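## Task

Pick up the small cardboard box on the desk and set it on this room's counter. The robot must not tip over or finish leaning. The box must stay put without the robot supporting it. Release it and back the robot away at the end.

## Robot and tools

Robot: a wheeled base with a vertical column, a tilting head and two six-joint arms (left and right), each with a two-finger gripper. Folded, as at the start, it is 0.73 m long, 0.62 m wide and 1.88 m tall, and its front sits 0.40 m ahead of the column. The base drives forward/back and turns in place; it cannot move sideways. The hands cannot reach the floor (lowest about 0.47 m up).

Frames: the base frame has its origin on the floor under the column, between the drive wheels, with x forward, y to the left and z up. left_hand and right_hand are reported in it, at the point where the fingers join (tips 8 mm further). The hand's z axis is the finger direction; its y axis runs along the opening. The odometry frame is the base frame at scene start. base_odometry comes from wheel turns only, so slip counts as travel; heading is positive to the left, within -3.142 to 3.142.

Tool execute_actions: arguments "actions" (a list holding one action, or empty to just read state and images) and "cameras" (a list from cam_head_left, cam_head_right, cam_left_wrist, cam_right_wrist, nav_camera, all; omitted or null means all, [] means none). One action may contain "base", "joints", or both, plus optional "speeds"; its motions begin together.
- base takes exactly one command. {"translate_m": d} is a relative straight drive in metres from the current spot, forward positive, -3 to 3. {"rotate_rad": d} is a relative turn in place in radians, left (counter-clockwise seen from above) positive, -3.2 to 3.2.
- joints is a single object keyed by joint name; every value is an absolute target, not an offset. Keys and ranges: head_tilt_rad -0.61 to 1.308 (0 is about level, positive tilts down); for each arm (prefix left_ or right_): joint1_rad -2.879 to 2.879, joint2_rad 0 to 3.141, joint3_rad 0 to 3.019, joint4_rad -1.692 to 1.57, joint5_rad -1.57 to 1.57 (positive swings the hand toward the robot's right), joint6_rad -2.094 to 2.094 (hand roll, positive clockwise viewed from behind), gripper_m 0 to 0.093 (fingertip gap in metres). Done tolerances: head 0.03, joints 1 to 6: 0.045, 0.14, 0.09, 0.055, 0.03, 0.035 rad, gripper 0.003 m.
- speeds caps top speed for this action only: translate_m 0.05 to 0.8 m/s, rotate_rad 0.1 to 1 rad/s (defaults are the maxima). It does not slow arms. A base move needing over 8.667 s is refused; any action is capped at 15 s. An unknown key or out-of-range value rejects the whole call.
A joint or base left out of an action may keep driving toward its previous target.

Arm geometry (approximate): with joint1 at -1.57 (left) or 1.57 (right) and joints 5, 6 at 0, the arm lies in a forward-facing vertical plane 0.23 m beside the column. Let a = j2 - 0.35, b = 1.05 + j2 - j3, c = b - j4 (c = 1.57 means fingers straight down). Hand point: ahead = 0.12 + 0.39 sin a + 0.38 cos b + 0.25 cos c; height = 1.46 + 0.39 cos a - 0.38 sin b - 0.25 sin c. Example: j2, j3, j4 = 0.93, 0.78, 0.14 gives 0.60 m ahead, 1.21 m up. Real hands sit up to about 5 cm lower and nearer the column (more under load); trust the reported hand position. Light loads (up to 0.3 kg) are safe with fingers down from 0.65 to 1.6 m up out to 0.6 m ahead. Small joint changes (under about 0.03 rad, 0.08 for joints 2 and 3) may not move at all. To touch gently, step about 0.05 rad per call from your last target.

Gripper: fingers 7 cm long; outer width is the opening plus 1 cm at the tips and plus 5 cm at the base; the housing is 10 cm wide, 7 cm thick; the wrist camera sticks out 11 cm on one side. To grasp, command an opening smaller than the object; off_target is then expected. A reported opening staying at least 0.002 m above its target means something is held.

Tool wait: {"seconds": 0 to 10}; commands nothing new and returns state and images. Tool zoom_image: {"camera": name, "region": [x0, y0, x1, y1]} in pixels of that camera's latest full 504x504 image, top-left origin, at most 504 by 504. Tool finished_scene: {"scene": 1 or 2}; ends that scene for good and reports success; the next task appears in its result. Replying without any tool call ends everything.

Results: base_status and joint_status report how each motion ended: done, off_target (resting away from target, may still push), contact_stop (base wheel stalled on an obstacle; back up 0.05 m before retrying or turning), time_out, not_followed, or limit_stop_at_motor_heat. "joint command not followed" plus a cause line means a safety check refused arm targets for nearing the other arm, the body or a room object; back each moved joint off by at least 0.05 rad or drive away. on_its_own lists uncommanded behaviour; "held at" is the held target. turned_by_wheels versus turned_by_imu differing by over about 4% and at least 0.05 rad means collision or slip. base_tilt is in degrees (forward, right positive); a forward drop of 0.5 degrees or more during a move means leaning back, so reverse 0.05 m. wheel_motors_off = 1 means the wheels were shut off for 2 s after about 3 s of hard pushing. motor_effort (wheels only, percent, peak in brackets) out of its rest range signals pushing or a load. A stop in one call skips the later motion calls in that reply.

Avoid: arms pressing blocked targets (ease by resending reported joint positions), motors overheating (warning at 85 °C, arm drops at 100 °C), the arms striking each other, desk or counter edges between 0.30 and 1.20 m catching the column, dropping or slamming objects, and tipping. Camera calibration is given per camera (pinhole for head and nav cameras, fisheye for wrist cameras) with small errors.

Each tool is called after "Call:" as name([rows], argument=value, ...), one row to a line, values as JSON.

## Session

Call:
execute_actions([
  {"joints":{"head_tilt_rad":0.4}},
])

Scene clock: 0.83 s.
Joint torques (N m, as the arm reports them, + toward a larger angle): left_arm=[-1.42 -8.23 -0.31 -1.68  0.    0.1 ] | right_arm=[ 0.31 -6.16 -1.32 -1.15  0.13  0.03]
base_odometry: x=+0.000 y=+0.000 heading=+0.000 (m, m, rad; odometry frame)
turned_by_wheels: +0.000 (rad since the last result)
turned_by_imu: +0.000 (rad since the last result)
base_tilt: forward=-0.7 right=-0.6 (deg)
base_status: not commanded
joint_positions: head_tilt_rad=+0.419 left_joint1_rad=-1.583 left_joint2_rad=+0.888 left_joint3_rad=+0.421 left_joint4_rad=-0.955 left_joint5_rad=-0.025 left_joint6_rad=+0.041 left_gripper_m=+0.095 right_joint1_rad=+1.550 right_joint2_rad=+0.883 right_joint3_rad=+0.371 right_joint4_rad=-0.906 right_joint5_rad=+0.036 right_joint6_rad=+0.088 right_gripper_m=+0.094
joint_status: all done
wheel_motors_off: 0
motor_effort: left_wheel=+3(3) right_wheel=+2(3) (%)
left_hand: x=+0.1516 y=+0.2262 z=+1.2516 quat_wxyz=(+0.434, -0.029, -0.900, +0.001) (m; base frame)
right_hand: x=+0.1333 y=-0.2359 z=+1.2514 quat_wxyz=(+0.431, -0.040, -0.900, +0.041) (m; base frame)
pictures: cam_head_left, cam_head_right, cam_left_wrist, cam_right_wrist, nav_camera
camera_calibration (this result's frames):
cam_head_left: T_world_to_cam=[[-0.0875883, -0.996151, 0.00324539, 0.0600019], [-0.46443, 0.0379532, -0.884796, 1.39063], [0.881268, -0.079005, -0.465967, 0.594865], [0, 0, 0, 1]] pos_world=[0.12687, 0.0539895, 1.50741]
cam_head_right: T_world_to_cam=[[-0.070904, -0.997482, 0.00169498, -0.040946], [-0.447789, 0.0303117, -0.893625, 1.397], [0.891324, -0.0641206, -0.44881, 0.564636], [0, 0, 0, 1]] pos_world=[0.119382, -0.0469833, 1.50187]
Images, in order (width x height): cam_head_left 504x504, cam_head_right 504x504, cam_left_wrist 504x504, cam_right_wrist 504x504, nav_camera 504x504.

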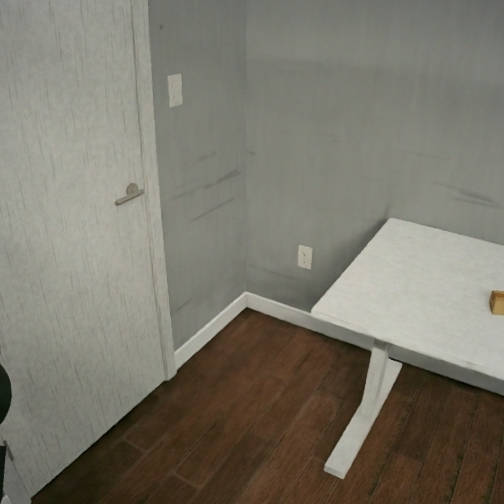

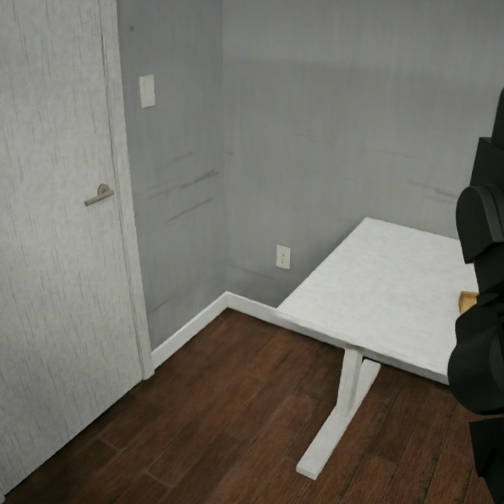

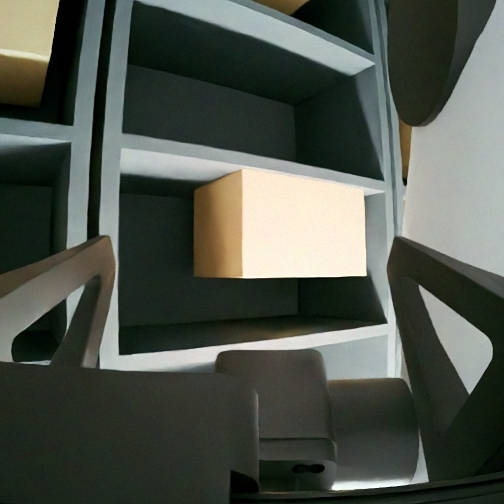

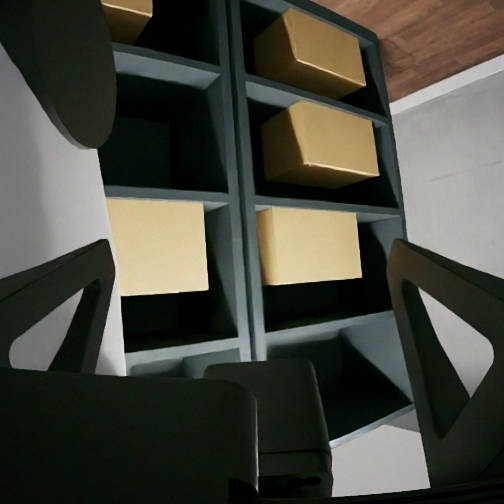

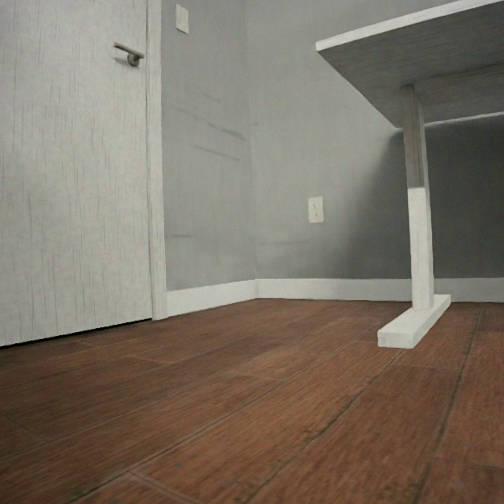

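Call:
execute_actions([
  {"base":{"rotate_rad":-0.6},"joints":{"head_tilt_rad":0.55}},
], cameras=["cam_head_left","cam_head_right","nav_camera"])

Scene clock: 3.13 s.
Joint torques (N m, as the arm reports them, + toward a larger angle): left_arm=[-1.22 -8.33 -0.38 -1.64  0.    0.07] | right_arm=[ 0.34 -6.12 -1.37 -1.16  0.13  0.03]
base_odometry: x=+0.000 y=+0.000 heading=-0.599 (m, m, rad; odometry frame)
turned_by_wheels: -0.599 (rad since the last result)
turned_by_imu: -0.582 (rad since the last result)
base_tilt: forward=-0.8 right=-0.6 (deg)
base_status: done
joint_positions: head_tilt_rad=+0.554 left_joint1_rad=-1.583 left_joint2_rad=+0.888 left_joint3_rad=+0.421 left_joint4_rad=-0.955 left_joint5_rad=-0.025 left_joint6_rad=+0.041 left_gripper_m=+0.095 right_joint1_rad=+1.550 right_joint2_rad=+0.883 right_joint3_rad=+0.371 right_joint4_rad=-0.906 right_joint5_rad=+0.036 right_joint6_rad=+0.088 right_gripper_m=+0.094
joint_status: all done
wheel_motors_off: 0
motor_effort: left_wheel=+4(56) right_wheel=-4(37) (%)
left_hand: x=+0.1516 y=+0.2262 z=+1.2516 quat_wxyz=(+0.434, -0.029, -0.900, +0.001) (m; base frame)
right_hand: x=+0.1333 y=-0.2359 z=+1.2514 quat_wxyz=(+0.431, -0.040, -0.900, +0.041) (m; base frame)
pictures: cam_head_left, cam_head_right, nav_camera
camera_calibration (this result's frames):
cam_head_left: T_world_to_cam=[[-0.0863574, -0.996151, 0.0149884, 0.0418562], [-0.579138, 0.0379532, -0.814345, 1.28787], [0.810642, -0.079005, -0.580187, 0.774294], [0, 0, 0, 1]] pos_world=[0.121792, 0.0539895, 1.49738]
cam_head_right: T_world_to_cam=[[-0.0700328, -0.997482, 0.0112095, -0.0556419], [-0.563835, 0.0303117, -0.825331, 1.29763], [0.822913, -0.0641206, -0.564537, 0.746276], [0, 0, 0, 1]] pos_world=[0.113629, -0.0469833, 1.4929]
Images, in order (width x height): cam_head_left 504x504, cam_head_right 504x504, nav_camera 504x504.

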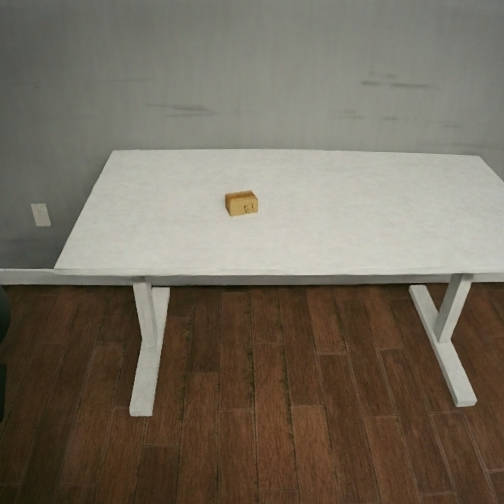

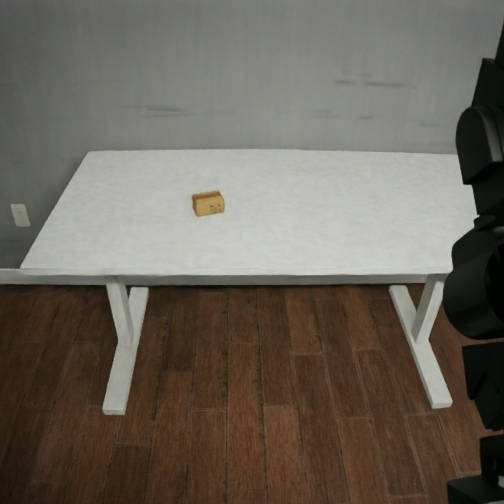

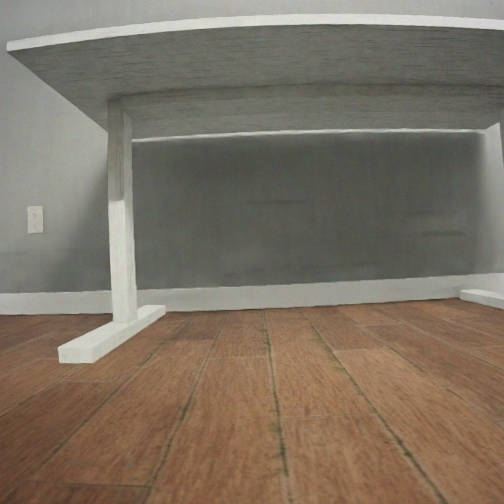

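Call:
execute_actions([
  {"base":{"rotate_rad":-0.195},"joints":{"left_joint1_rad":-1.57,"left_joint2_rad":1.64,"left_joint3_rad":1.45,"left_joint4_rad":-0.31,"left_joint5_rad":0,"left_joint6_rad":1.57}},
], cameras=[])

Call:
execute_actions([
  {"base":{"translate_m":0.72},"joints":{"head_tilt_rad":0.9}},
])

Scene clock: 7.63 s.
Joint torques (N m, as the arm reports them, + toward a larger angle): left_arm=[ -0.69 -20.7    4.26   0.15   0.24   0.21] | right_arm=[ 0.36 -6.14 -1.32 -1.15  0.13  0.03]
base_odometry: x=+0.000 y=+0.000 heading=-0.794 (m, m, rad; odometry frame)
turned_by_wheels: -0.194 (rad since the last result)
turned_by_imu: -0.193 (rad since the last result)
base_tilt: forward=-0.8 right=-0.6 (deg)
base_status: done
joint_positions: head_tilt_rad=+0.554 left_joint1_rad=-1.581 left_joint2_rad=+1.639 left_joint3_rad=+1.446 left_joint4_rad=-0.320 left_joint5_rad=-0.004 left_joint6_rad=+1.556 left_gripper_m=+0.095 right_joint1_rad=+1.550 right_joint2_rad=+0.883 right_joint3_rad=+0.371 right_joint4_rad=-0.906 right_joint5_rad=+0.036 right_joint6_rad=+0.088 right_gripper_m=+0.094
joint_status: all done
wheel_motors_off: 0
motor_effort: left_wheel=+5(29) right_wheel=-5(28) (%)
left_hand: x=+0.6203 y=+0.2180 z=+0.9547 quat_wxyz=(-0.006, -0.704, -0.711, -0.002) (m; base frame)
right_hand: x=+0.1333 y=-0.2359 z=+1.2514 quat_wxyz=(+0.431, -0.040, -0.900, +0.041) (m; base frame)
pictures: none
No camera images: the call's "cameras" was empty. Leave "cameras" out to get every camera's image.

Scene clock: 10.53 s.
Joint torques (N m, as the arm reports them, + toward a larger angle): left_arm=[ -0.71 -20.53   4.09   0.11   0.23   0.18] | right_arm=[ 0.28 -5.46 -1.52 -1.16  0.13  0.03]
base_odometry: x=+0.505 y=-0.513 heading=-0.794 (m, m, rad; odometry frame)
turned_by_wheels: +0.000 (rad since the last result)
turned_by_imu: -0.001 (rad since the last result)
base_tilt: forward=-0.8 right=-0.6 (deg)
base_status: done
joint_positions: head_tilt_rad=+0.901 left_joint1_rad=-1.581 left_joint2_rad=+1.638 left_joint3_rad=+1.447 left_joint4_rad=-0.320 left_joint5_rad=-0.004 left_joint6_rad=+1.556 left_gripper_m=+0.095 right_joint1_rad=+1.550 right_joint2_rad=+0.883 right_joint3_rad=+0.373 right_joint4_rad=-0.906 right_joint5_rad=+0.036 right_joint6_rad=+0.088 right_gripper_m=+0.094
joint_status: all done
wheel_motors_off: 0
motor_effort: left_wheel=-1(61) right_wheel=+0(69) (%)
left_hand: x=+0.6214 y=+0.2180 z=+0.9552 quat_wxyz=(-0.006, -0.704, -0.711, -0.003) (m; base frame)
right_hand: x=+0.1345 y=-0.2360 z=+1.2509 quat_wxyz=(+0.430, -0.040, -0.901, +0.041) (m; base frame)
pictures: cam_head_left, cam_head_right, cam_left_wrist, cam_right_wrist, nav_camera
camera_calibration (this result's frames):
cam_head_left: T_world_to_cam=[[-0.0760773, -0.996151, 0.0435258, -0.00260551], [-0.822028, 0.0379532, -0.56818, 0.920918], [0.564342, -0.079005, -0.821752, 1.15862], [0, 0, 0, 1]] pos_world=[0.102965, 0.0539895, 1.47546]
cam_head_right: T_world_to_cam=[[-0.0620183, -0.997482, 0.0344091, -0.0917699], [-0.811386, 0.0303117, -0.583725, 0.937928], [0.581212, -0.0641206, -0.811222, 1.13826], [0, 0, 0, 1]] pos_world=[0.0937626, -0.0469833, 1.47403]
cam_left_wrist: T_world_to_cam=[[-0.999625, -0.0177138, -0.0209058, 0.64688], [-0.0265643, 0.813607, 0.580808, -0.711932], [0.00672075, 0.581146, -0.813772, 0.769938], [0, 0, 0, 1]] pos_world=[0.622551, 0.143245, 1.05357]
cam_right_wrist: T_world_to_cam=[[-0.0456843, -0.993184, 0.107235, -0.363465], [-0.0313741, 0.108721, 0.993577, -1.21062], [-0.998463, 0.0420264, -0.0361271, 0.311792], [0, 0, 0, 1]] pos_world=[0.256726, -0.242472, 1.25308]
Images, in order (width x height): cam_head_left 504x504, cam_head_right 504x504, cam_left_wrist 504x504, cam_right_wrist 504x504, nav_camera 504x504.

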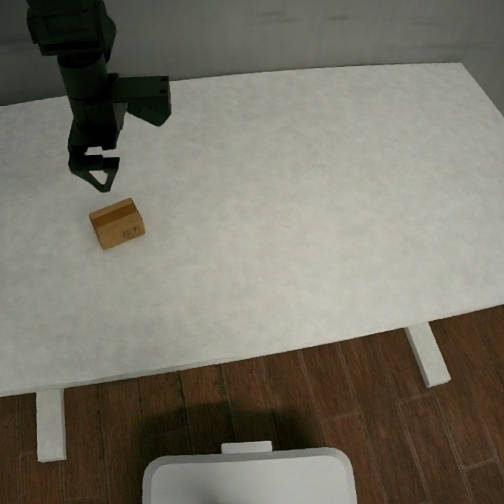

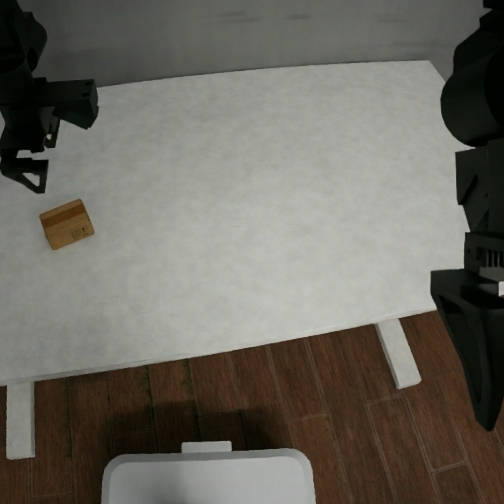

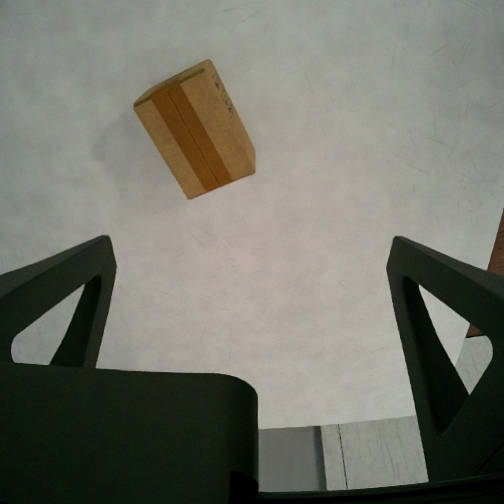

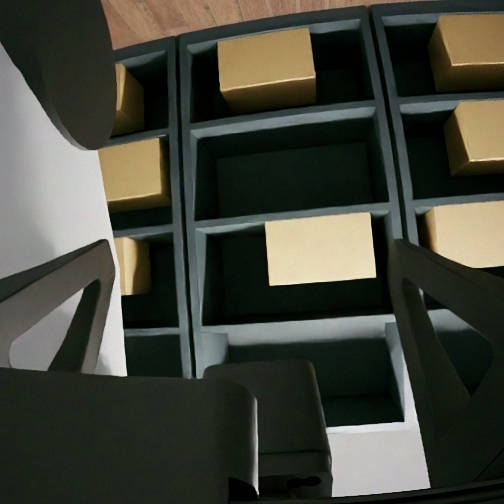

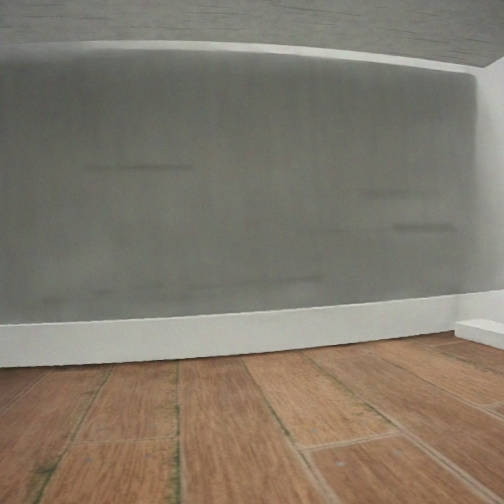

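Call:
execute_actions([
  {"base":{"rotate_rad":0.03},"joints":{"left_joint6_rad":1.17}},
], cameras=[])

Call:
execute_actions([
  {"base":{"translate_m":0.05},"joints":{"left_joint2_rad":1.79,"left_joint3_rad":1.5,"left_joint4_rad":-0.2}},
], cameras=["cam_head_left","cam_left_wrist"])

Scene clock: 13.70 s.
Joint torques (N m, as the arm reports them, + toward a larger angle): left_arm=[ -0.89 -21.26   4.07   0.29   0.22  -0.06] | right_arm=[ 0.26 -6.19 -1.53 -1.14  0.13  0.03]
base_odometry: x=+0.505 y=-0.514 heading=-0.766 (m, m, rad; odometry frame)
turned_by_wheels: +0.028 (rad since the last result)
turned_by_imu: +0.027 (rad since the last result)
base_tilt: forward=-0.7 right=-0.6 (deg)
base_status: done
joint_positions: head_tilt_rad=+0.901 left_joint1_rad=-1.575 left_joint2_rad=+1.638 left_joint3_rad=+1.447 left_joint4_rad=-0.320 left_joint5_rad=-0.003 left_joint6_rad=+1.184 left_gripper_m=+0.095 right_joint1_rad=+1.550 right_joint2_rad=+0.883 right_joint3_rad=+0.373 right_joint4_rad=-0.906 right_joint5_rad=+0.036 right_joint6_rad=+0.088 right_gripper_m=+0.094
joint_status: all done
wheel_motors_off: 0
motor_effort: left_wheel=-2(47) right_wheel=+1(45) (%)
left_hand: x=+0.6214 y=+0.2219 z=+0.9552 quat_wxyz=(-0.005, -0.559, -0.829, -0.003) (m; base frame)
right_hand: x=+0.1345 y=-0.2360 z=+1.2509 quat_wxyz=(+0.430, -0.040, -0.901, +0.041) (m; base frame)
pictures: none
No camera images: the call's "cameras" was empty. Leave "cameras" out to get every camera's image.

Scene clock: 14.77 s.
Joint torques (N m, as the arm reports them, + toward a larger angle): left_arm=[ -0.71 -21.31   2.97   0.2    0.22  -0.06] | right_arm=[ 0.36 -6.36 -1.42 -1.18  0.13  0.03]
base_odometry: x=+0.541 y=-0.548 heading=-0.764 (m, m, rad; odometry frame)
turned_by_wheels: +0.002 (rad since the last result)
turned_by_imu: +0.002 (rad since the last result)
base_tilt: forward=-0.8 right=-0.7 (deg)
base_status: done
joint_positions: head_tilt_rad=+0.902 left_joint1_rad=-1.575 left_joint2_rad=+1.799 left_joint3_rad=+1.499 left_joint4_rad=-0.209 left_joint5_rad=-0.003 left_joint6_rad=+1.184 left_gripper_m=+0.095 right_joint1_rad=+1.550 right_joint2_rad=+0.882 right_joint3_rad=+0.373 right_joint4_rad=-0.906 right_joint5_rad=+0.036 right_joint6_rad=+0.088 right_gripper_m=+0.094
joint_status: all done
wheel_motors_off: 0
motor_effort: left_wheel=+1(62) right_wheel=-1(61) (%)
left_hand: x=+0.5940 y=+0.2217 z=+0.8830 quat_wxyz=(-0.006, -0.559, -0.829, -0.004) (m; base frame)
right_hand: x=+0.1349 y=-0.2360 z=+1.2509 quat_wxyz=(+0.430, -0.040, -0.901, +0.041) (m; base frame)
pictures: cam_head_left, cam_left_wrist
camera_calibration (this result's frames):
cam_head_left: T_world_to_cam=[[-0.0760665, -0.996151, 0.0435446, -0.002635], [-0.822169, 0.0379532, -0.567977, 0.920612], [0.564139, -0.079005, -0.821892, 1.15884], [0, 0, 0, 1]] pos_world=[0.102949, 0.0539895, 1.47545]
cam_left_wrist: T_world_to_cam=[[-0.923594, -0.382769, -0.0214878, 0.654345], [-0.323357, 0.747676, 0.580018, -0.482085], [-0.205947, 0.542649, -0.814321, 0.844533], [0, 0, 0, 1]] pos_world=[0.622393, 0.152621, 0.981398]
Images, in order (width x height): cam_head_left 504x504, cam_left_wrist 504x504.

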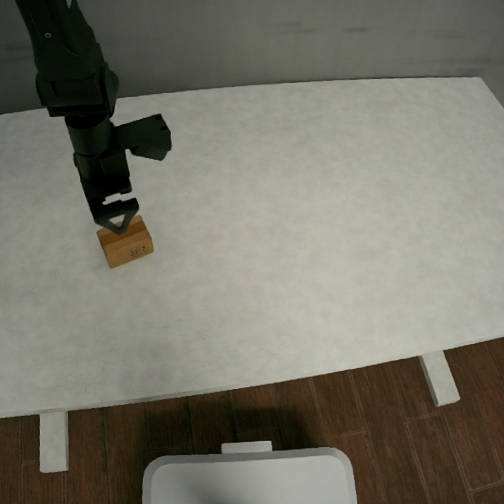

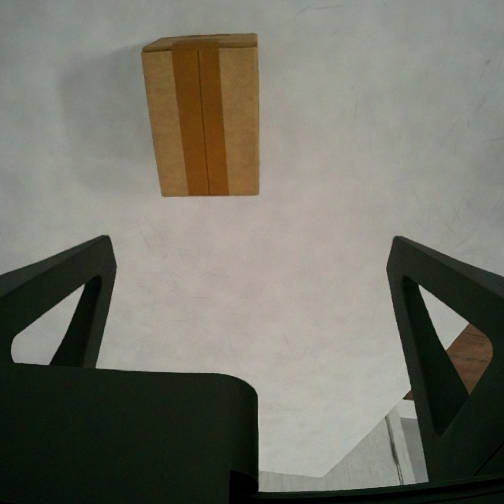

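Call:
execute_actions([
  {"joints":{"left_joint2_rad":1.965,"left_joint3_rad":1.78,"left_joint4_rad":-0.335}},
], cameras=["cam_left_wrist"])

Call:
execute_actions([
  {"joints":{"left_joint2_rad":2.12,"left_joint3_rad":1.96,"left_joint4_rad":-0.36}},
], cameras=["cam_head_left","cam_left_wrist"])

Scene clock: 17.10 s.
Joint torques (N m, as the arm reports them, + toward a larger angle): left_arm=[ -0.87 -22.2    5.27  -0.74   0.2   -0.07] | right_arm=[ 0.36 -6.1  -1.62 -1.14  0.13  0.03]
base_odometry: x=+0.541 y=-0.548 heading=-0.764 (m, m, rad; odometry frame)
turned_by_wheels: +0.000 (rad since the last result)
turned_by_imu: -0.001 (rad since the last result)
base_tilt: forward=-0.8 right=-0.7 (deg)
base_status: not commanded
joint_positions: head_tilt_rad=+0.902 left_joint1_rad=-1.575 left_joint2_rad=+1.975 left_joint3_rad=+1.761 left_joint4_rad=-0.320 left_joint5_rad=-0.003 left_joint6_rad=+1.184 left_gripper_m=+0.095 right_joint1_rad=+1.550 right_joint2_rad=+0.882 right_joint3_rad=+0.373 right_joint4_rad=-0.906 right_joint5_rad=+0.036 right_joint6_rad=+0.088 right_gripper_m=+0.094
joint_status: all done
wheel_motors_off: 0
motor_effort: left_wheel=+3(3) right_wheel=-2(3) (%)
left_hand: x=+0.6216 y=+0.2214 z=+0.8241 quat_wxyz=(+0.004, -0.559, -0.829, +0.003) (m; base frame)
right_hand: x=+0.1349 y=-0.2360 z=+1.2509 quat_wxyz=(+0.430, -0.040, -0.901, +0.041) (m; base frame)
pictures: cam_left_wrist
camera_calibration (this result's frames):
cam_left_wrist: T_world_to_cam=[[-0.92388, -0.382679, 0.00139674, 0.659803], [-0.308804, 0.747674, 0.587897, -0.45431], [-0.22602, 0.542715, -0.808935, 0.810457], [0, 0, 0, 1]] pos_world=[0.652466, 0.152321, 0.921772]
Images, in order (width x height): cam_left_wrist 504x504.

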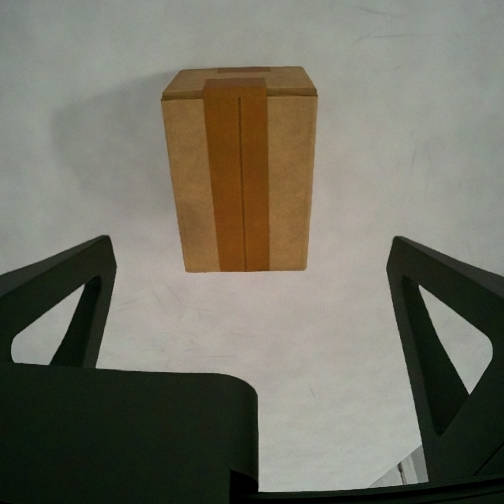

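Scene clock: 18.00 s.
Joint torques (N m, as the arm reports them, + toward a larger angle): left_arm=[ -0.72 -21.41   5.26  -0.55   0.22  -0.06] | right_arm=[ 0.33 -6.11 -1.67 -1.17  0.13  0.02]
base_odometry: x=+0.541 y=-0.548 heading=-0.764 (m, m, rad; odometry frame)
turned_by_wheels: +0.000 (rad since the last result)
turned_by_imu: +0.000 (rad since the last result)
base_tilt: forward=-0.7 right=-0.6 (deg)
base_status: not commanded
joint_positions: head_tilt_rad=+0.902 left_joint1_rad=-1.575 left_joint2_rad=+2.120 left_joint3_rad=+1.946 left_joint4_rad=-0.348 left_joint5_rad=-0.003 left_joint6_rad=+1.184 left_gripper_m=+0.095 right_joint1_rad=+1.550 right_joint2_rad=+0.882 right_joint3_rad=+0.373 right_joint4_rad=-0.906 right_joint5_rad=+0.036 right_joint6_rad=+0.088 right_gripper_m=+0.094
joint_status: all done
wheel_motors_off: 0
motor_effort: left_wheel=+3(3) right_wheel=-2(3) (%)
left_hand: x=+0.6316 y=+0.2212 z=+0.7737 quat_wxyz=(-0.001, -0.559, -0.829, +0.000) (m; base frame)
right_hand: x=+0.1349 y=-0.2360 z=+1.2509 quat_wxyz=(+0.430, -0.040, -0.901, +0.041) (m; base frame)
pictures: cam_head_left, cam_left_wrist
camera_calibration (this result's frames):
cam_head_left: T_world_to_cam=[[-0.0760665, -0.996151, 0.0435446, -0.00263499], [-0.822169, 0.0379532, -0.567977, 0.920612], [0.564139, -0.079005, -0.821892, 1.15884], [0, 0, 0, 1]] pos_world=[0.102949, 0.0539895, 1.47545]
cam_left_wrist: T_world_to_cam=[[-0.923815, -0.382722, -0.00951828, 0.67741], [-0.315769, 0.747676, 0.584184, -0.414189], [-0.216463, 0.542684, -0.811565, 0.768094], [0, 0, 0, 1]] pos_world=[0.661277, 0.152107, 0.871769]
Images, in order (width x height): cam_head_left 504x504, cam_left_wrist 504x504.

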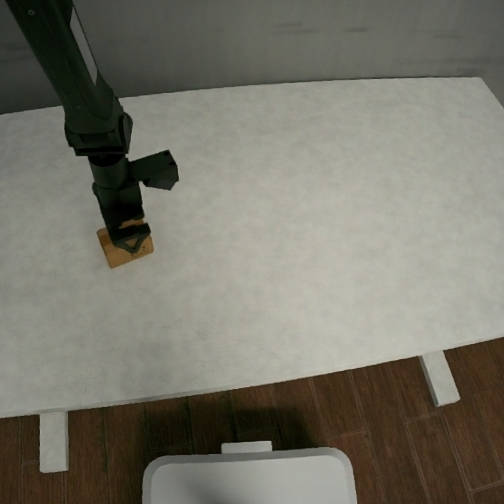

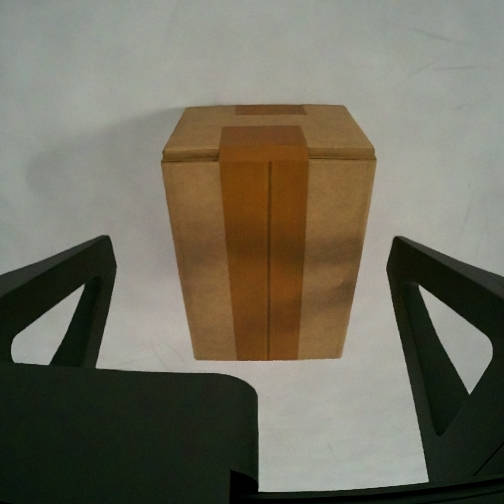

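Call:
execute_actions([
  {"joints":{"left_joint2_rad":2.2,"left_joint3_rad":2.02,"left_joint4_rad":-0.34}},
], cameras=["cam_left_wrist"])

Call:
execute_actions([
  {"joints":{"left_gripper_m":0.03}},
], cameras=["cam_left_wrist"])

Call:
execute_actions([
  {"joints":{"left_joint2_rad":1.3,"left_joint3_rad":1.1,"left_joint4_rad":-0.31,"head_tilt_rad":0.4}},
], cameras=[])

Call:
execute_actions([
  {"base":{"translate_m":-0.45}},
], cameras=[])

Call:
execute_actions([
  {"base":{"rotate_rad":-1.3}},
])

Scene clock: 20.37 s.
Joint torques (N m, as the arm reports them, + toward a larger angle): left_arm=[ -1.3  -20.64   4.56   0.01   0.19  -0.06] | right_arm=[ 0.34 -6.2  -1.58 -1.15  0.13  0.03]
base_odometry: x=+0.541 y=-0.548 heading=-0.764 (m, m, rad; odometry frame)
turned_by_wheels: +0.000 (rad since the last result)
turned_by_imu: -0.001 (rad since the last result)
base_tilt: forward=-0.7 right=-0.6 (deg)
base_status: not commanded
joint_positions: head_tilt_rad=+0.902 left_joint1_rad=-1.575 left_joint2_rad=+2.195 left_joint3_rad=+2.011 left_joint4_rad=-0.348 left_joint5_rad=-0.003 left_joint6_rad=+1.184 left_gripper_m=+0.095 right_joint1_rad=+1.550 right_joint2_rad=+0.882 right_joint3_rad=+0.373 right_joint4_rad=-0.906 right_joint5_rad=+0.036 right_joint6_rad=+0.088 right_gripper_m=+0.094
joint_status: all done
wheel_motors_off: 0
motor_effort: left_wheel=+3(4) right_wheel=-3(3) (%)
left_hand: x=+0.6192 y=+0.2211 z=+0.7448 quat_wxyz=(+0.003, -0.559, -0.829, +0.003) (m; base frame)
right_hand: x=+0.1349 y=-0.2360 z=+1.2509 quat_wxyz=(+0.430, -0.040, -0.901, +0.041) (m; base frame)
pictures: cam_left_wrist
camera_calibration (this result's frames):
cam_left_wrist: T_world_to_cam=[[-0.923877, -0.382688, -0.00106799, 0.659417], [-0.310381, 0.747675, 0.587066, -0.406594], [-0.223865, 0.542708, -0.809538, 0.745028], [0, 0, 0, 1]] pos_world=[0.649807, 0.152019, 0.84253]
Images, in order (width x height): cam_left_wrist 504x504.

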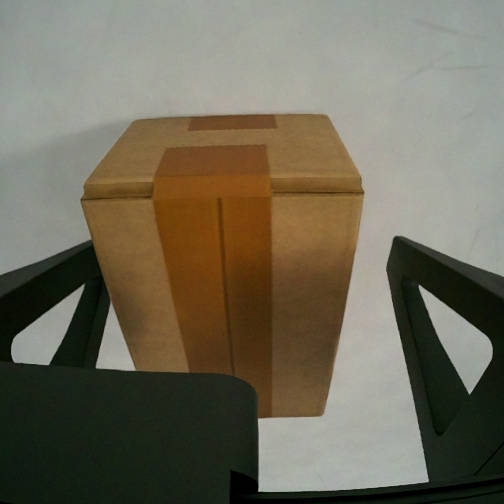

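Scene clock: 21.00 s.
Joint torques (N m, as the arm reports them, + toward a larger angle): left_arm=[ -0.91 -20.58   4.65   0.13   0.21  -0.05] | right_arm=[ 0.34 -6.22 -1.56 -1.16  0.13  0.03]
base_odometry: x=+0.541 y=-0.548 heading=-0.764 (m, m, rad; odometry frame)
turned_by_wheels: +0.000 (rad since the last result)
turned_by_imu: +0.000 (rad since the last result)
base_tilt: forward=-0.7 right=-0.7 (deg)
base_status: not commanded
joint_positions: head_tilt_rad=+0.902 left_joint1_rad=-1.575 left_joint2_rad=+2.195 left_joint3_rad=+2.011 left_joint4_rad=-0.348 left_joint5_rad=-0.003 left_joint6_rad=+1.184 left_gripper_m=+0.059 right_joint1_rad=+1.550 right_joint2_rad=+0.882 right_joint3_rad=+0.373 right_joint4_rad=-0.906 right_joint5_rad=+0.036 right_joint6_rad=+0.088 right_gripper_m=+0.094
joint_status: left_gripper_m off_target (ended at +0.059, target +0.030)
wheel_motors_off: 0
motor_effort: left_wheel=+3(3) right_wheel=-2(3) (%)
left_hand: x=+0.6192 y=+0.2211 z=+0.7448 quat_wxyz=(+0.003, -0.559, -0.829, +0.003) (m; base frame)
right_hand: x=+0.1349 y=-0.2360 z=+1.2509 quat_wxyz=(+0.430, -0.040, -0.901, +0.041) (m; base frame)
pictures: cam_left_wrist
camera_calibration (this result's frames):
cam_left_wrist: T_world_to_cam=[[-0.923877, -0.382688, -0.00106799, 0.659417], [-0.310381, 0.747675, 0.587066, -0.406594], [-0.223865, 0.542708, -0.809538, 0.745028], [0, 0, 0, 1]] pos_world=[0.649807, 0.152019, 0.84253]
Images, in order (width x height): cam_left_wrist 504x504.

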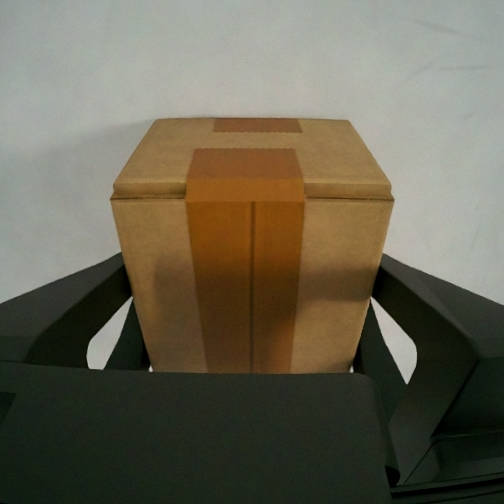

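Scene clock: 22.63 s.
Joint torques (N m, as the arm reports them, + toward a larger angle): left_arm=[ -0.81 -17.93   4.14   0.07   0.19  -0.04] | right_arm=[ 0.36 -6.12 -1.51 -1.15  0.13  0.03]
base_odometry: x=+0.541 y=-0.548 heading=-0.764 (m, m, rad; odometry frame)
turned_by_wheels: +0.000 (rad since the last result)
turned_by_imu: -0.001 (rad since the last result)
base_tilt: forward=-0.7 right=-0.6 (deg)
base_status: not commanded
joint_positions: head_tilt_rad=+0.419 left_joint1_rad=-1.575 left_joint2_rad=+1.302 left_joint3_rad=+1.096 left_joint4_rad=-0.319 left_joint5_rad=-0.003 left_joint6_rad=+1.184 left_gripper_m=+0.059 right_joint1_rad=+1.550 right_joint2_rad=+0.882 right_joint3_rad=+0.373 right_joint4_rad=-0.906 right_joint5_rad=+0.036 right_joint6_rad=+0.088 right_gripper_m=+0.094
joint_status: all done
wheel_motors_off: 0
motor_effort: left_wheel=+4(4) right_wheel=-2(3) (%)
left_hand: x=+0.5571 y=+0.2225 z=+1.0696 quat_wxyz=(+0.000, -0.559, -0.829, +0.001) (m; base frame)
right_hand: x=+0.1349 y=-0.2360 z=+1.2509 quat_wxyz=(+0.430, -0.040, -0.901, +0.041) (m; base frame)
pictures: none
No camera images: the call's "cameras" was empty. Leave "cameras" out to get every camera's image.

Scene clock: 25.13 s.
Joint torques (N m, as the arm reports them, + toward a larger angle): left_arm=[ -0.86 -18.29   4.31   0.21   0.2   -0.04] | right_arm=[ 0.37 -6.   -1.17 -1.15  0.13  0.03]
base_odometry: x=+0.216 y=-0.237 heading=-0.763 (m, m, rad; odometry frame)
turned_by_wheels: +0.002 (rad since the last result)
turned_by_imu: +0.001 (rad since the last result)
base_tilt: forward=-0.7 right=-0.6 (deg)
base_status: done
joint_positions: head_tilt_rad=+0.418 left_joint1_rad=-1.575 left_joint2_rad=+1.303 left_joint3_rad=+1.094 left_joint4_rad=-0.319 left_joint5_rad=-0.003 left_joint6_rad=+1.184 left_gripper_m=+0.059 right_joint1_rad=+1.550 right_joint2_rad=+0.881 right_joint3_rad=+0.370 right_joint4_rad=-0.906 right_joint5_rad=+0.036 right_joint6_rad=+0.088 right_gripper_m=+0.094
joint_status: not commanded
wheel_motors_off: 0
motor_effort: left_wheel=+2(71) right_wheel=-1(63) (%)
left_hand: x=+0.5555 y=+0.2225 z=+1.0689 quat_wxyz=(+0.002, -0.559, -0.829, +0.002) (m; base frame)
right_hand: x=+0.1334 y=-0.2359 z=+1.2515 quat_wxyz=(+0.430, -0.040, -0.901, +0.041) (m; base frame)
pictures: none
No camera images: the call's "cameras" was empty. Leave "cameras" out to get every camera's image.

Scene clock: 27.97 s.
Joint torques (N m, as the arm reports them, + toward a larger angle): left_arm=[ -1.33 -18.26   4.21   0.16   0.2   -0.05] | right_arm=[ 0.36 -5.99 -1.27 -1.2   0.13  0.03]
base_odometry: x=+0.216 y=-0.237 heading=-2.062 (m, m, rad; odometry frame)
turned_by_wheels: -1.299 (rad since the last result)
turned_by_imu: -1.275 (rad since the last result)
base_tilt: forward=-0.8 right=-0.7 (deg)
base_status: done
joint_positions: head_tilt_rad=+0.418 left_joint1_rad=-1.575 left_joint2_rad=+1.303 left_joint3_rad=+1.094 left_joint4_rad=-0.319 left_joint5_rad=-0.003 left_joint6_rad=+1.184 left_gripper_m=+0.059 right_joint1_rad=+1.550 right_joint2_rad=+0.881 right_joint3_rad=+0.370 right_joint4_rad=-0.906 right_joint5_rad=+0.036 right_joint6_rad=+0.088 right_gripper_m=+0.094
joint_status: not commanded
wheel_motors_off: 0
motor_effort: left_wheel=+5(57) right_wheel=-4(47) (%)
left_hand: x=+0.5555 y=+0.2225 z=+1.0689 quat_wxyz=(+0.002, -0.559, -0.829, +0.002) (m; base frame)
right_hand: x=+0.1334 y=-0.2359 z=+1.2515 quat_wxyz=(+0.430, -0.040, -0.901, +0.041) (m; base frame)
pictures: cam_head_left, cam_head_right, cam_left_wrist, cam_right_wrist, nav_camera
camera_calibration (this result's frames):
cam_head_left: T_world_to_cam=[[-0.08759, -0.996151, 0.00319922, 0.0600731], [-0.463964, 0.0379532, -0.885041, 1.39098], [0.881513, -0.079005, -0.465503, 0.594137], [0, 0, 0, 1]] pos_world=[0.126887, 0.0539895, 1.50745]
cam_head_right: T_world_to_cam=[[-0.0709049, -0.997482, 0.00165761, -0.0408884], [-0.447318, 0.0303117, -0.893861, 1.39734], [0.89156, -0.0641206, -0.44834, 0.563901], [0, 0, 0, 1]] pos_world=[0.119402, -0.0469833, 1.50191]
cam_left_wrist: T_world_to_cam=[[-0.923863, -0.382701, -0.00423691, 0.604769], [-0.312404, 0.747675, 0.585991, -0.615445], [-0.221091, 0.542699, -0.810306, 0.99166], [0, 0, 0, 1]] pos_world=[0.585704, 0.153426, 1.16676]
cam_right_wrist: T_world_to_cam=[[-0.0456161, -0.993184, 0.107262, -0.363602], [-0.0306147, 0.108713, 0.993602, -1.21138], [-0.99849, 0.0420404, -0.0353651, 0.309702], [0, 0, 0, 1]] pos_world=[0.255562, -0.242451, 1.25358]
Images, in order (width x height): cam_head_left 504x504, cam_head_right 504x504, cam_left_wrist 504x504, cam_right_wrist 504x504, nav_camera 504x504.

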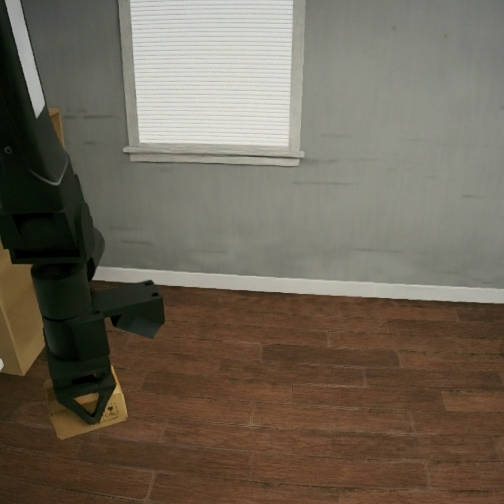

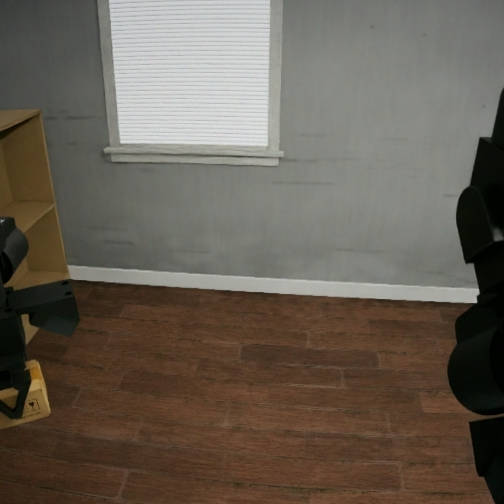

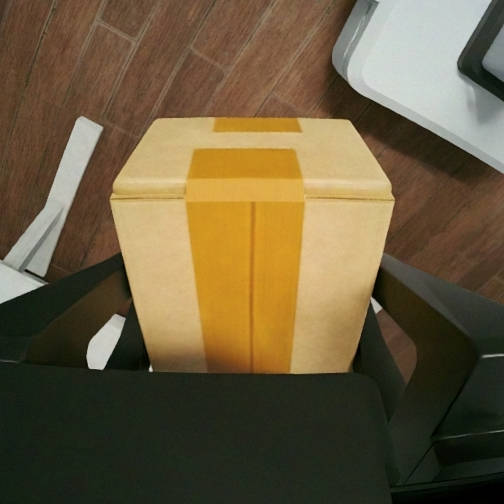

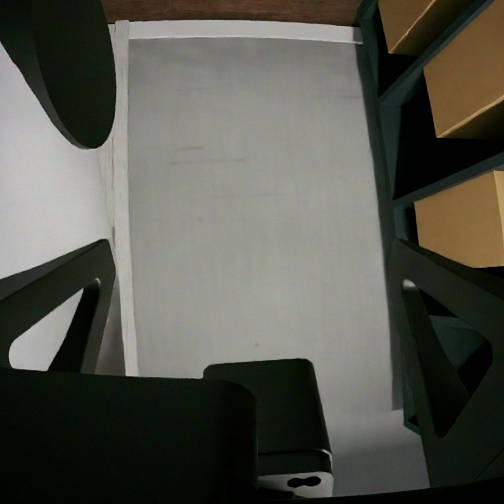

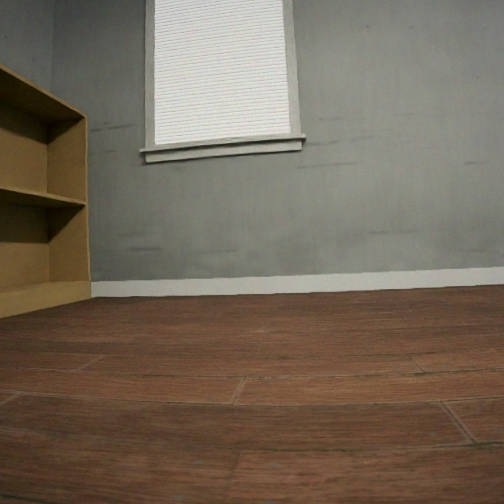

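Call:
execute_actions([
  {"base":{"rotate_rad":-0.95}},
], cameras=["cam_head_left","cam_head_right","nav_camera"])

Scene clock: 30.63 s.
Joint torques (N m, as the arm reports them, + toward a larger angle): left_arm=[ -0.83 -18.35   4.27   0.17   0.21  -0.05] | right_arm=[ 0.37 -5.97 -1.2  -1.17  0.13  0.03]
base_odometry: x=+0.216 y=-0.237 heading=-3.011 (m, m, rad; odometry frame)
turned_by_wheels: -0.949 (rad since the last result)
turned_by_imu: -0.938 (rad since the last result)
base_tilt: forward=-0.7 right=-0.7 (deg)
base_status: done
joint_positions: head_tilt_rad=+0.418 left_joint1_rad=-1.575 left_joint2_rad=+1.303 left_joint3_rad=+1.094 left_joint4_rad=-0.319 left_joint5_rad=-0.003 left_joint6_rad=+1.184 left_gripper_m=+0.059 right_joint1_rad=+1.550 right_joint2_rad=+0.881 right_joint3_rad=+0.370 right_joint4_rad=-0.906 right_joint5_rad=+0.036 right_joint6_rad=+0.088 right_gripper_m=+0.094
joint_status: not commanded
wheel_motors_off: 0
motor_effort: left_wheel=+3(28) right_wheel=-3(28) (%)
left_hand: x=+0.5555 y=+0.2226 z=+1.0689 quat_wxyz=(+0.002, -0.559, -0.829, +0.002) (m; base frame)
right_hand: x=+0.1334 y=-0.2359 z=+1.2515 quat_wxyz=(+0.430, -0.040, -0.901, +0.041) (m; base frame)
pictures: cam_head_left, cam_head_right, nav_camera
camera_calibration (this result's frames):
cam_head_left: T_world_to_cam=[[-0.08759, -0.996151, 0.00319921, 0.0600731], [-0.463964, 0.0379532, -0.885041, 1.39098], [0.881513, -0.079005, -0.465503, 0.594137], [0, 0, 0, 1]] pos_world=[0.126887, 0.0539895, 1.50745]
cam_head_right: T_world_to_cam=[[-0.0709049, -0.997482, 0.0016576, -0.0408884], [-0.447318, 0.0303117, -0.893861, 1.39734], [0.89156, -0.0641206, -0.44834, 0.563901], [0, 0, 0, 1]] pos_world=[0.119402, -0.0469833, 1.50191]
Images, in order (width x height): cam_head_left 504x504, cam_head_right 504x504, nav_camera 504x504.

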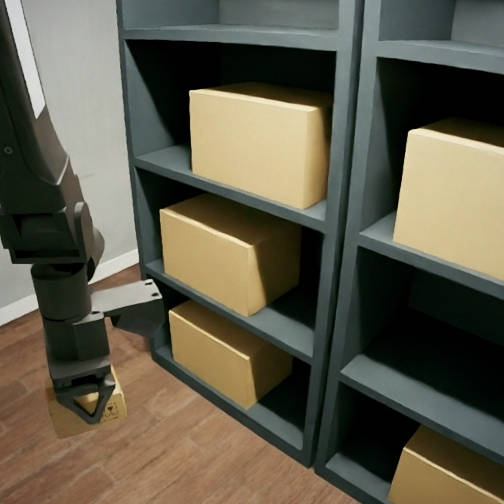

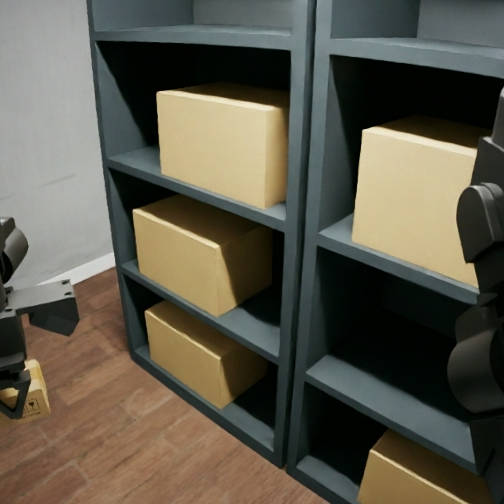

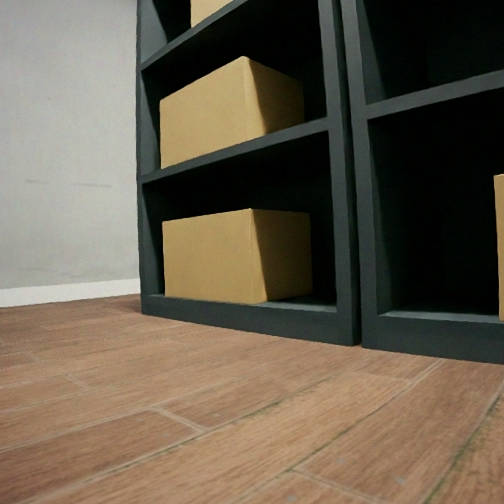

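Call:
execute_actions([
  {"base":{"rotate_rad":1.45}},
], cameras=["cam_head_left","cam_head_right","nav_camera","cam_right_wrist"])

Scene clock: 33.97 s.
Joint torques (N m, as the arm reports them, + toward a larger angle): left_arm=[ -0.83 -18.13   4.21   0.19   0.19  -0.06] | right_arm=[ 0.33 -5.98 -1.26 -1.15  0.13  0.03]
base_odometry: x=+0.216 y=-0.237 heading=-1.562 (m, m, rad; odometry frame)
turned_by_wheels: +1.450 (rad since the last result)
turned_by_imu: +1.420 (rad since the last result)
base_tilt: forward=-0.8 right=-0.6 (deg)
base_status: done
joint_positions: head_tilt_rad=+0.418 left_joint1_rad=-1.575 left_joint2_rad=+1.303 left_joint3_rad=+1.094 left_joint4_rad=-0.319 left_joint5_rad=-0.002 left_joint6_rad=+1.184 left_gripper_m=+0.059 right_joint1_rad=+1.550 right_joint2_rad=+0.881 right_joint3_rad=+0.370 right_joint4_rad=-0.906 right_joint5_rad=+0.036 right_joint6_rad=+0.088 right_gripper_m=+0.094
joint_status: not commanded
wheel_motors_off: 0
motor_effort: left_wheel=-2(34) right_wheel=+1(48) (%)
left_hand: x=+0.5555 y=+0.2226 z=+1.0689 quat_wxyz=(+0.001, -0.559, -0.829, +0.002) (m; base frame)
right_hand: x=+0.1334 y=-0.2359 z=+1.2515 quat_wxyz=(+0.430, -0.040, -0.901, +0.041) (m; base frame)
pictures: cam_head_left, cam_head_right, cam_right_wrist, nav_camera
camera_calibration (this result's frames):
cam_head_left: T_world_to_cam=[[-0.08759, -0.996151, 0.00319921, 0.0600731], [-0.463964, 0.0379532, -0.885041, 1.39098], [0.881513, -0.079005, -0.465503, 0.594137], [0, 0, 0, 1]] pos_world=[0.126887, 0.0539895, 1.50745]
cam_head_right: T_world_to_cam=[[-0.0709049, -0.997482, 0.0016576, -0.0408884], [-0.447318, 0.0303117, -0.893861, 1.39734], [0.89156, -0.0641206, -0.44834, 0.563901], [0, 0, 0, 1]] pos_world=[0.119402, -0.0469833, 1.50191]
cam_right_wrist: T_world_to_cam=[[-0.0456161, -0.993184, 0.107262, -0.363602], [-0.0306147, 0.108713, 0.993602, -1.21138], [-0.99849, 0.0420404, -0.0353651, 0.309702], [0, 0, 0, 1]] pos_world=[0.255562, -0.242451, 1.25358]
Images, in order (width x height): cam_head_left 504x504, cam_head_right 504x504, cam_right_wrist 504x504, nav_camera 504x504.

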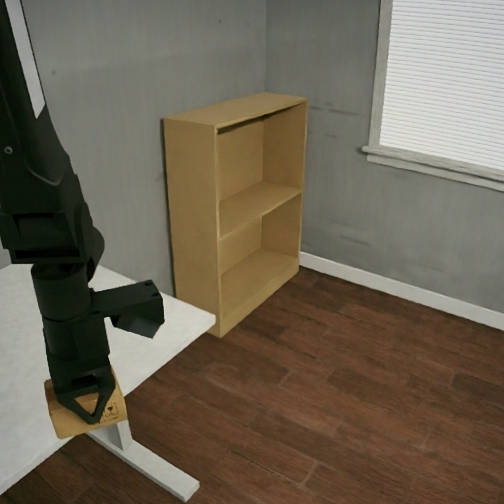

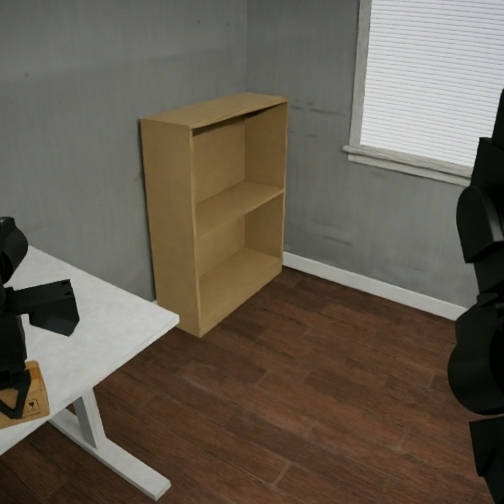

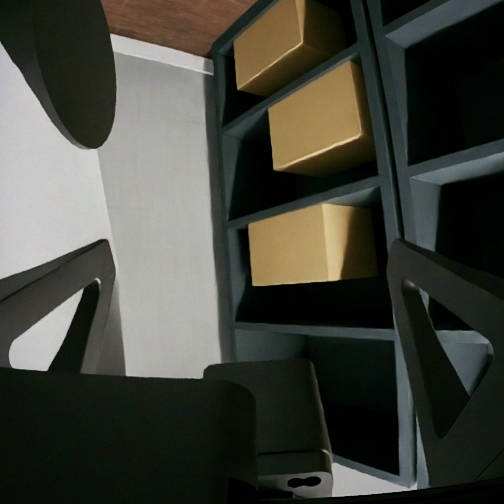

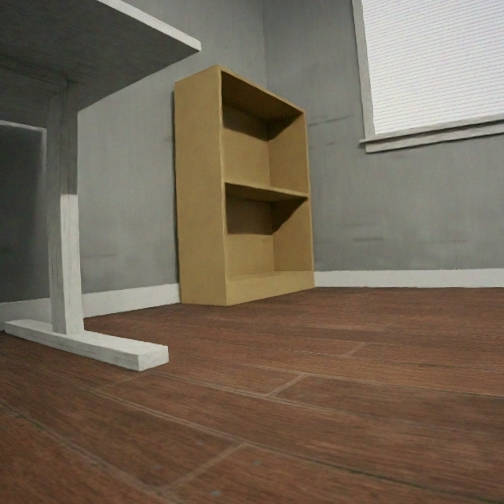

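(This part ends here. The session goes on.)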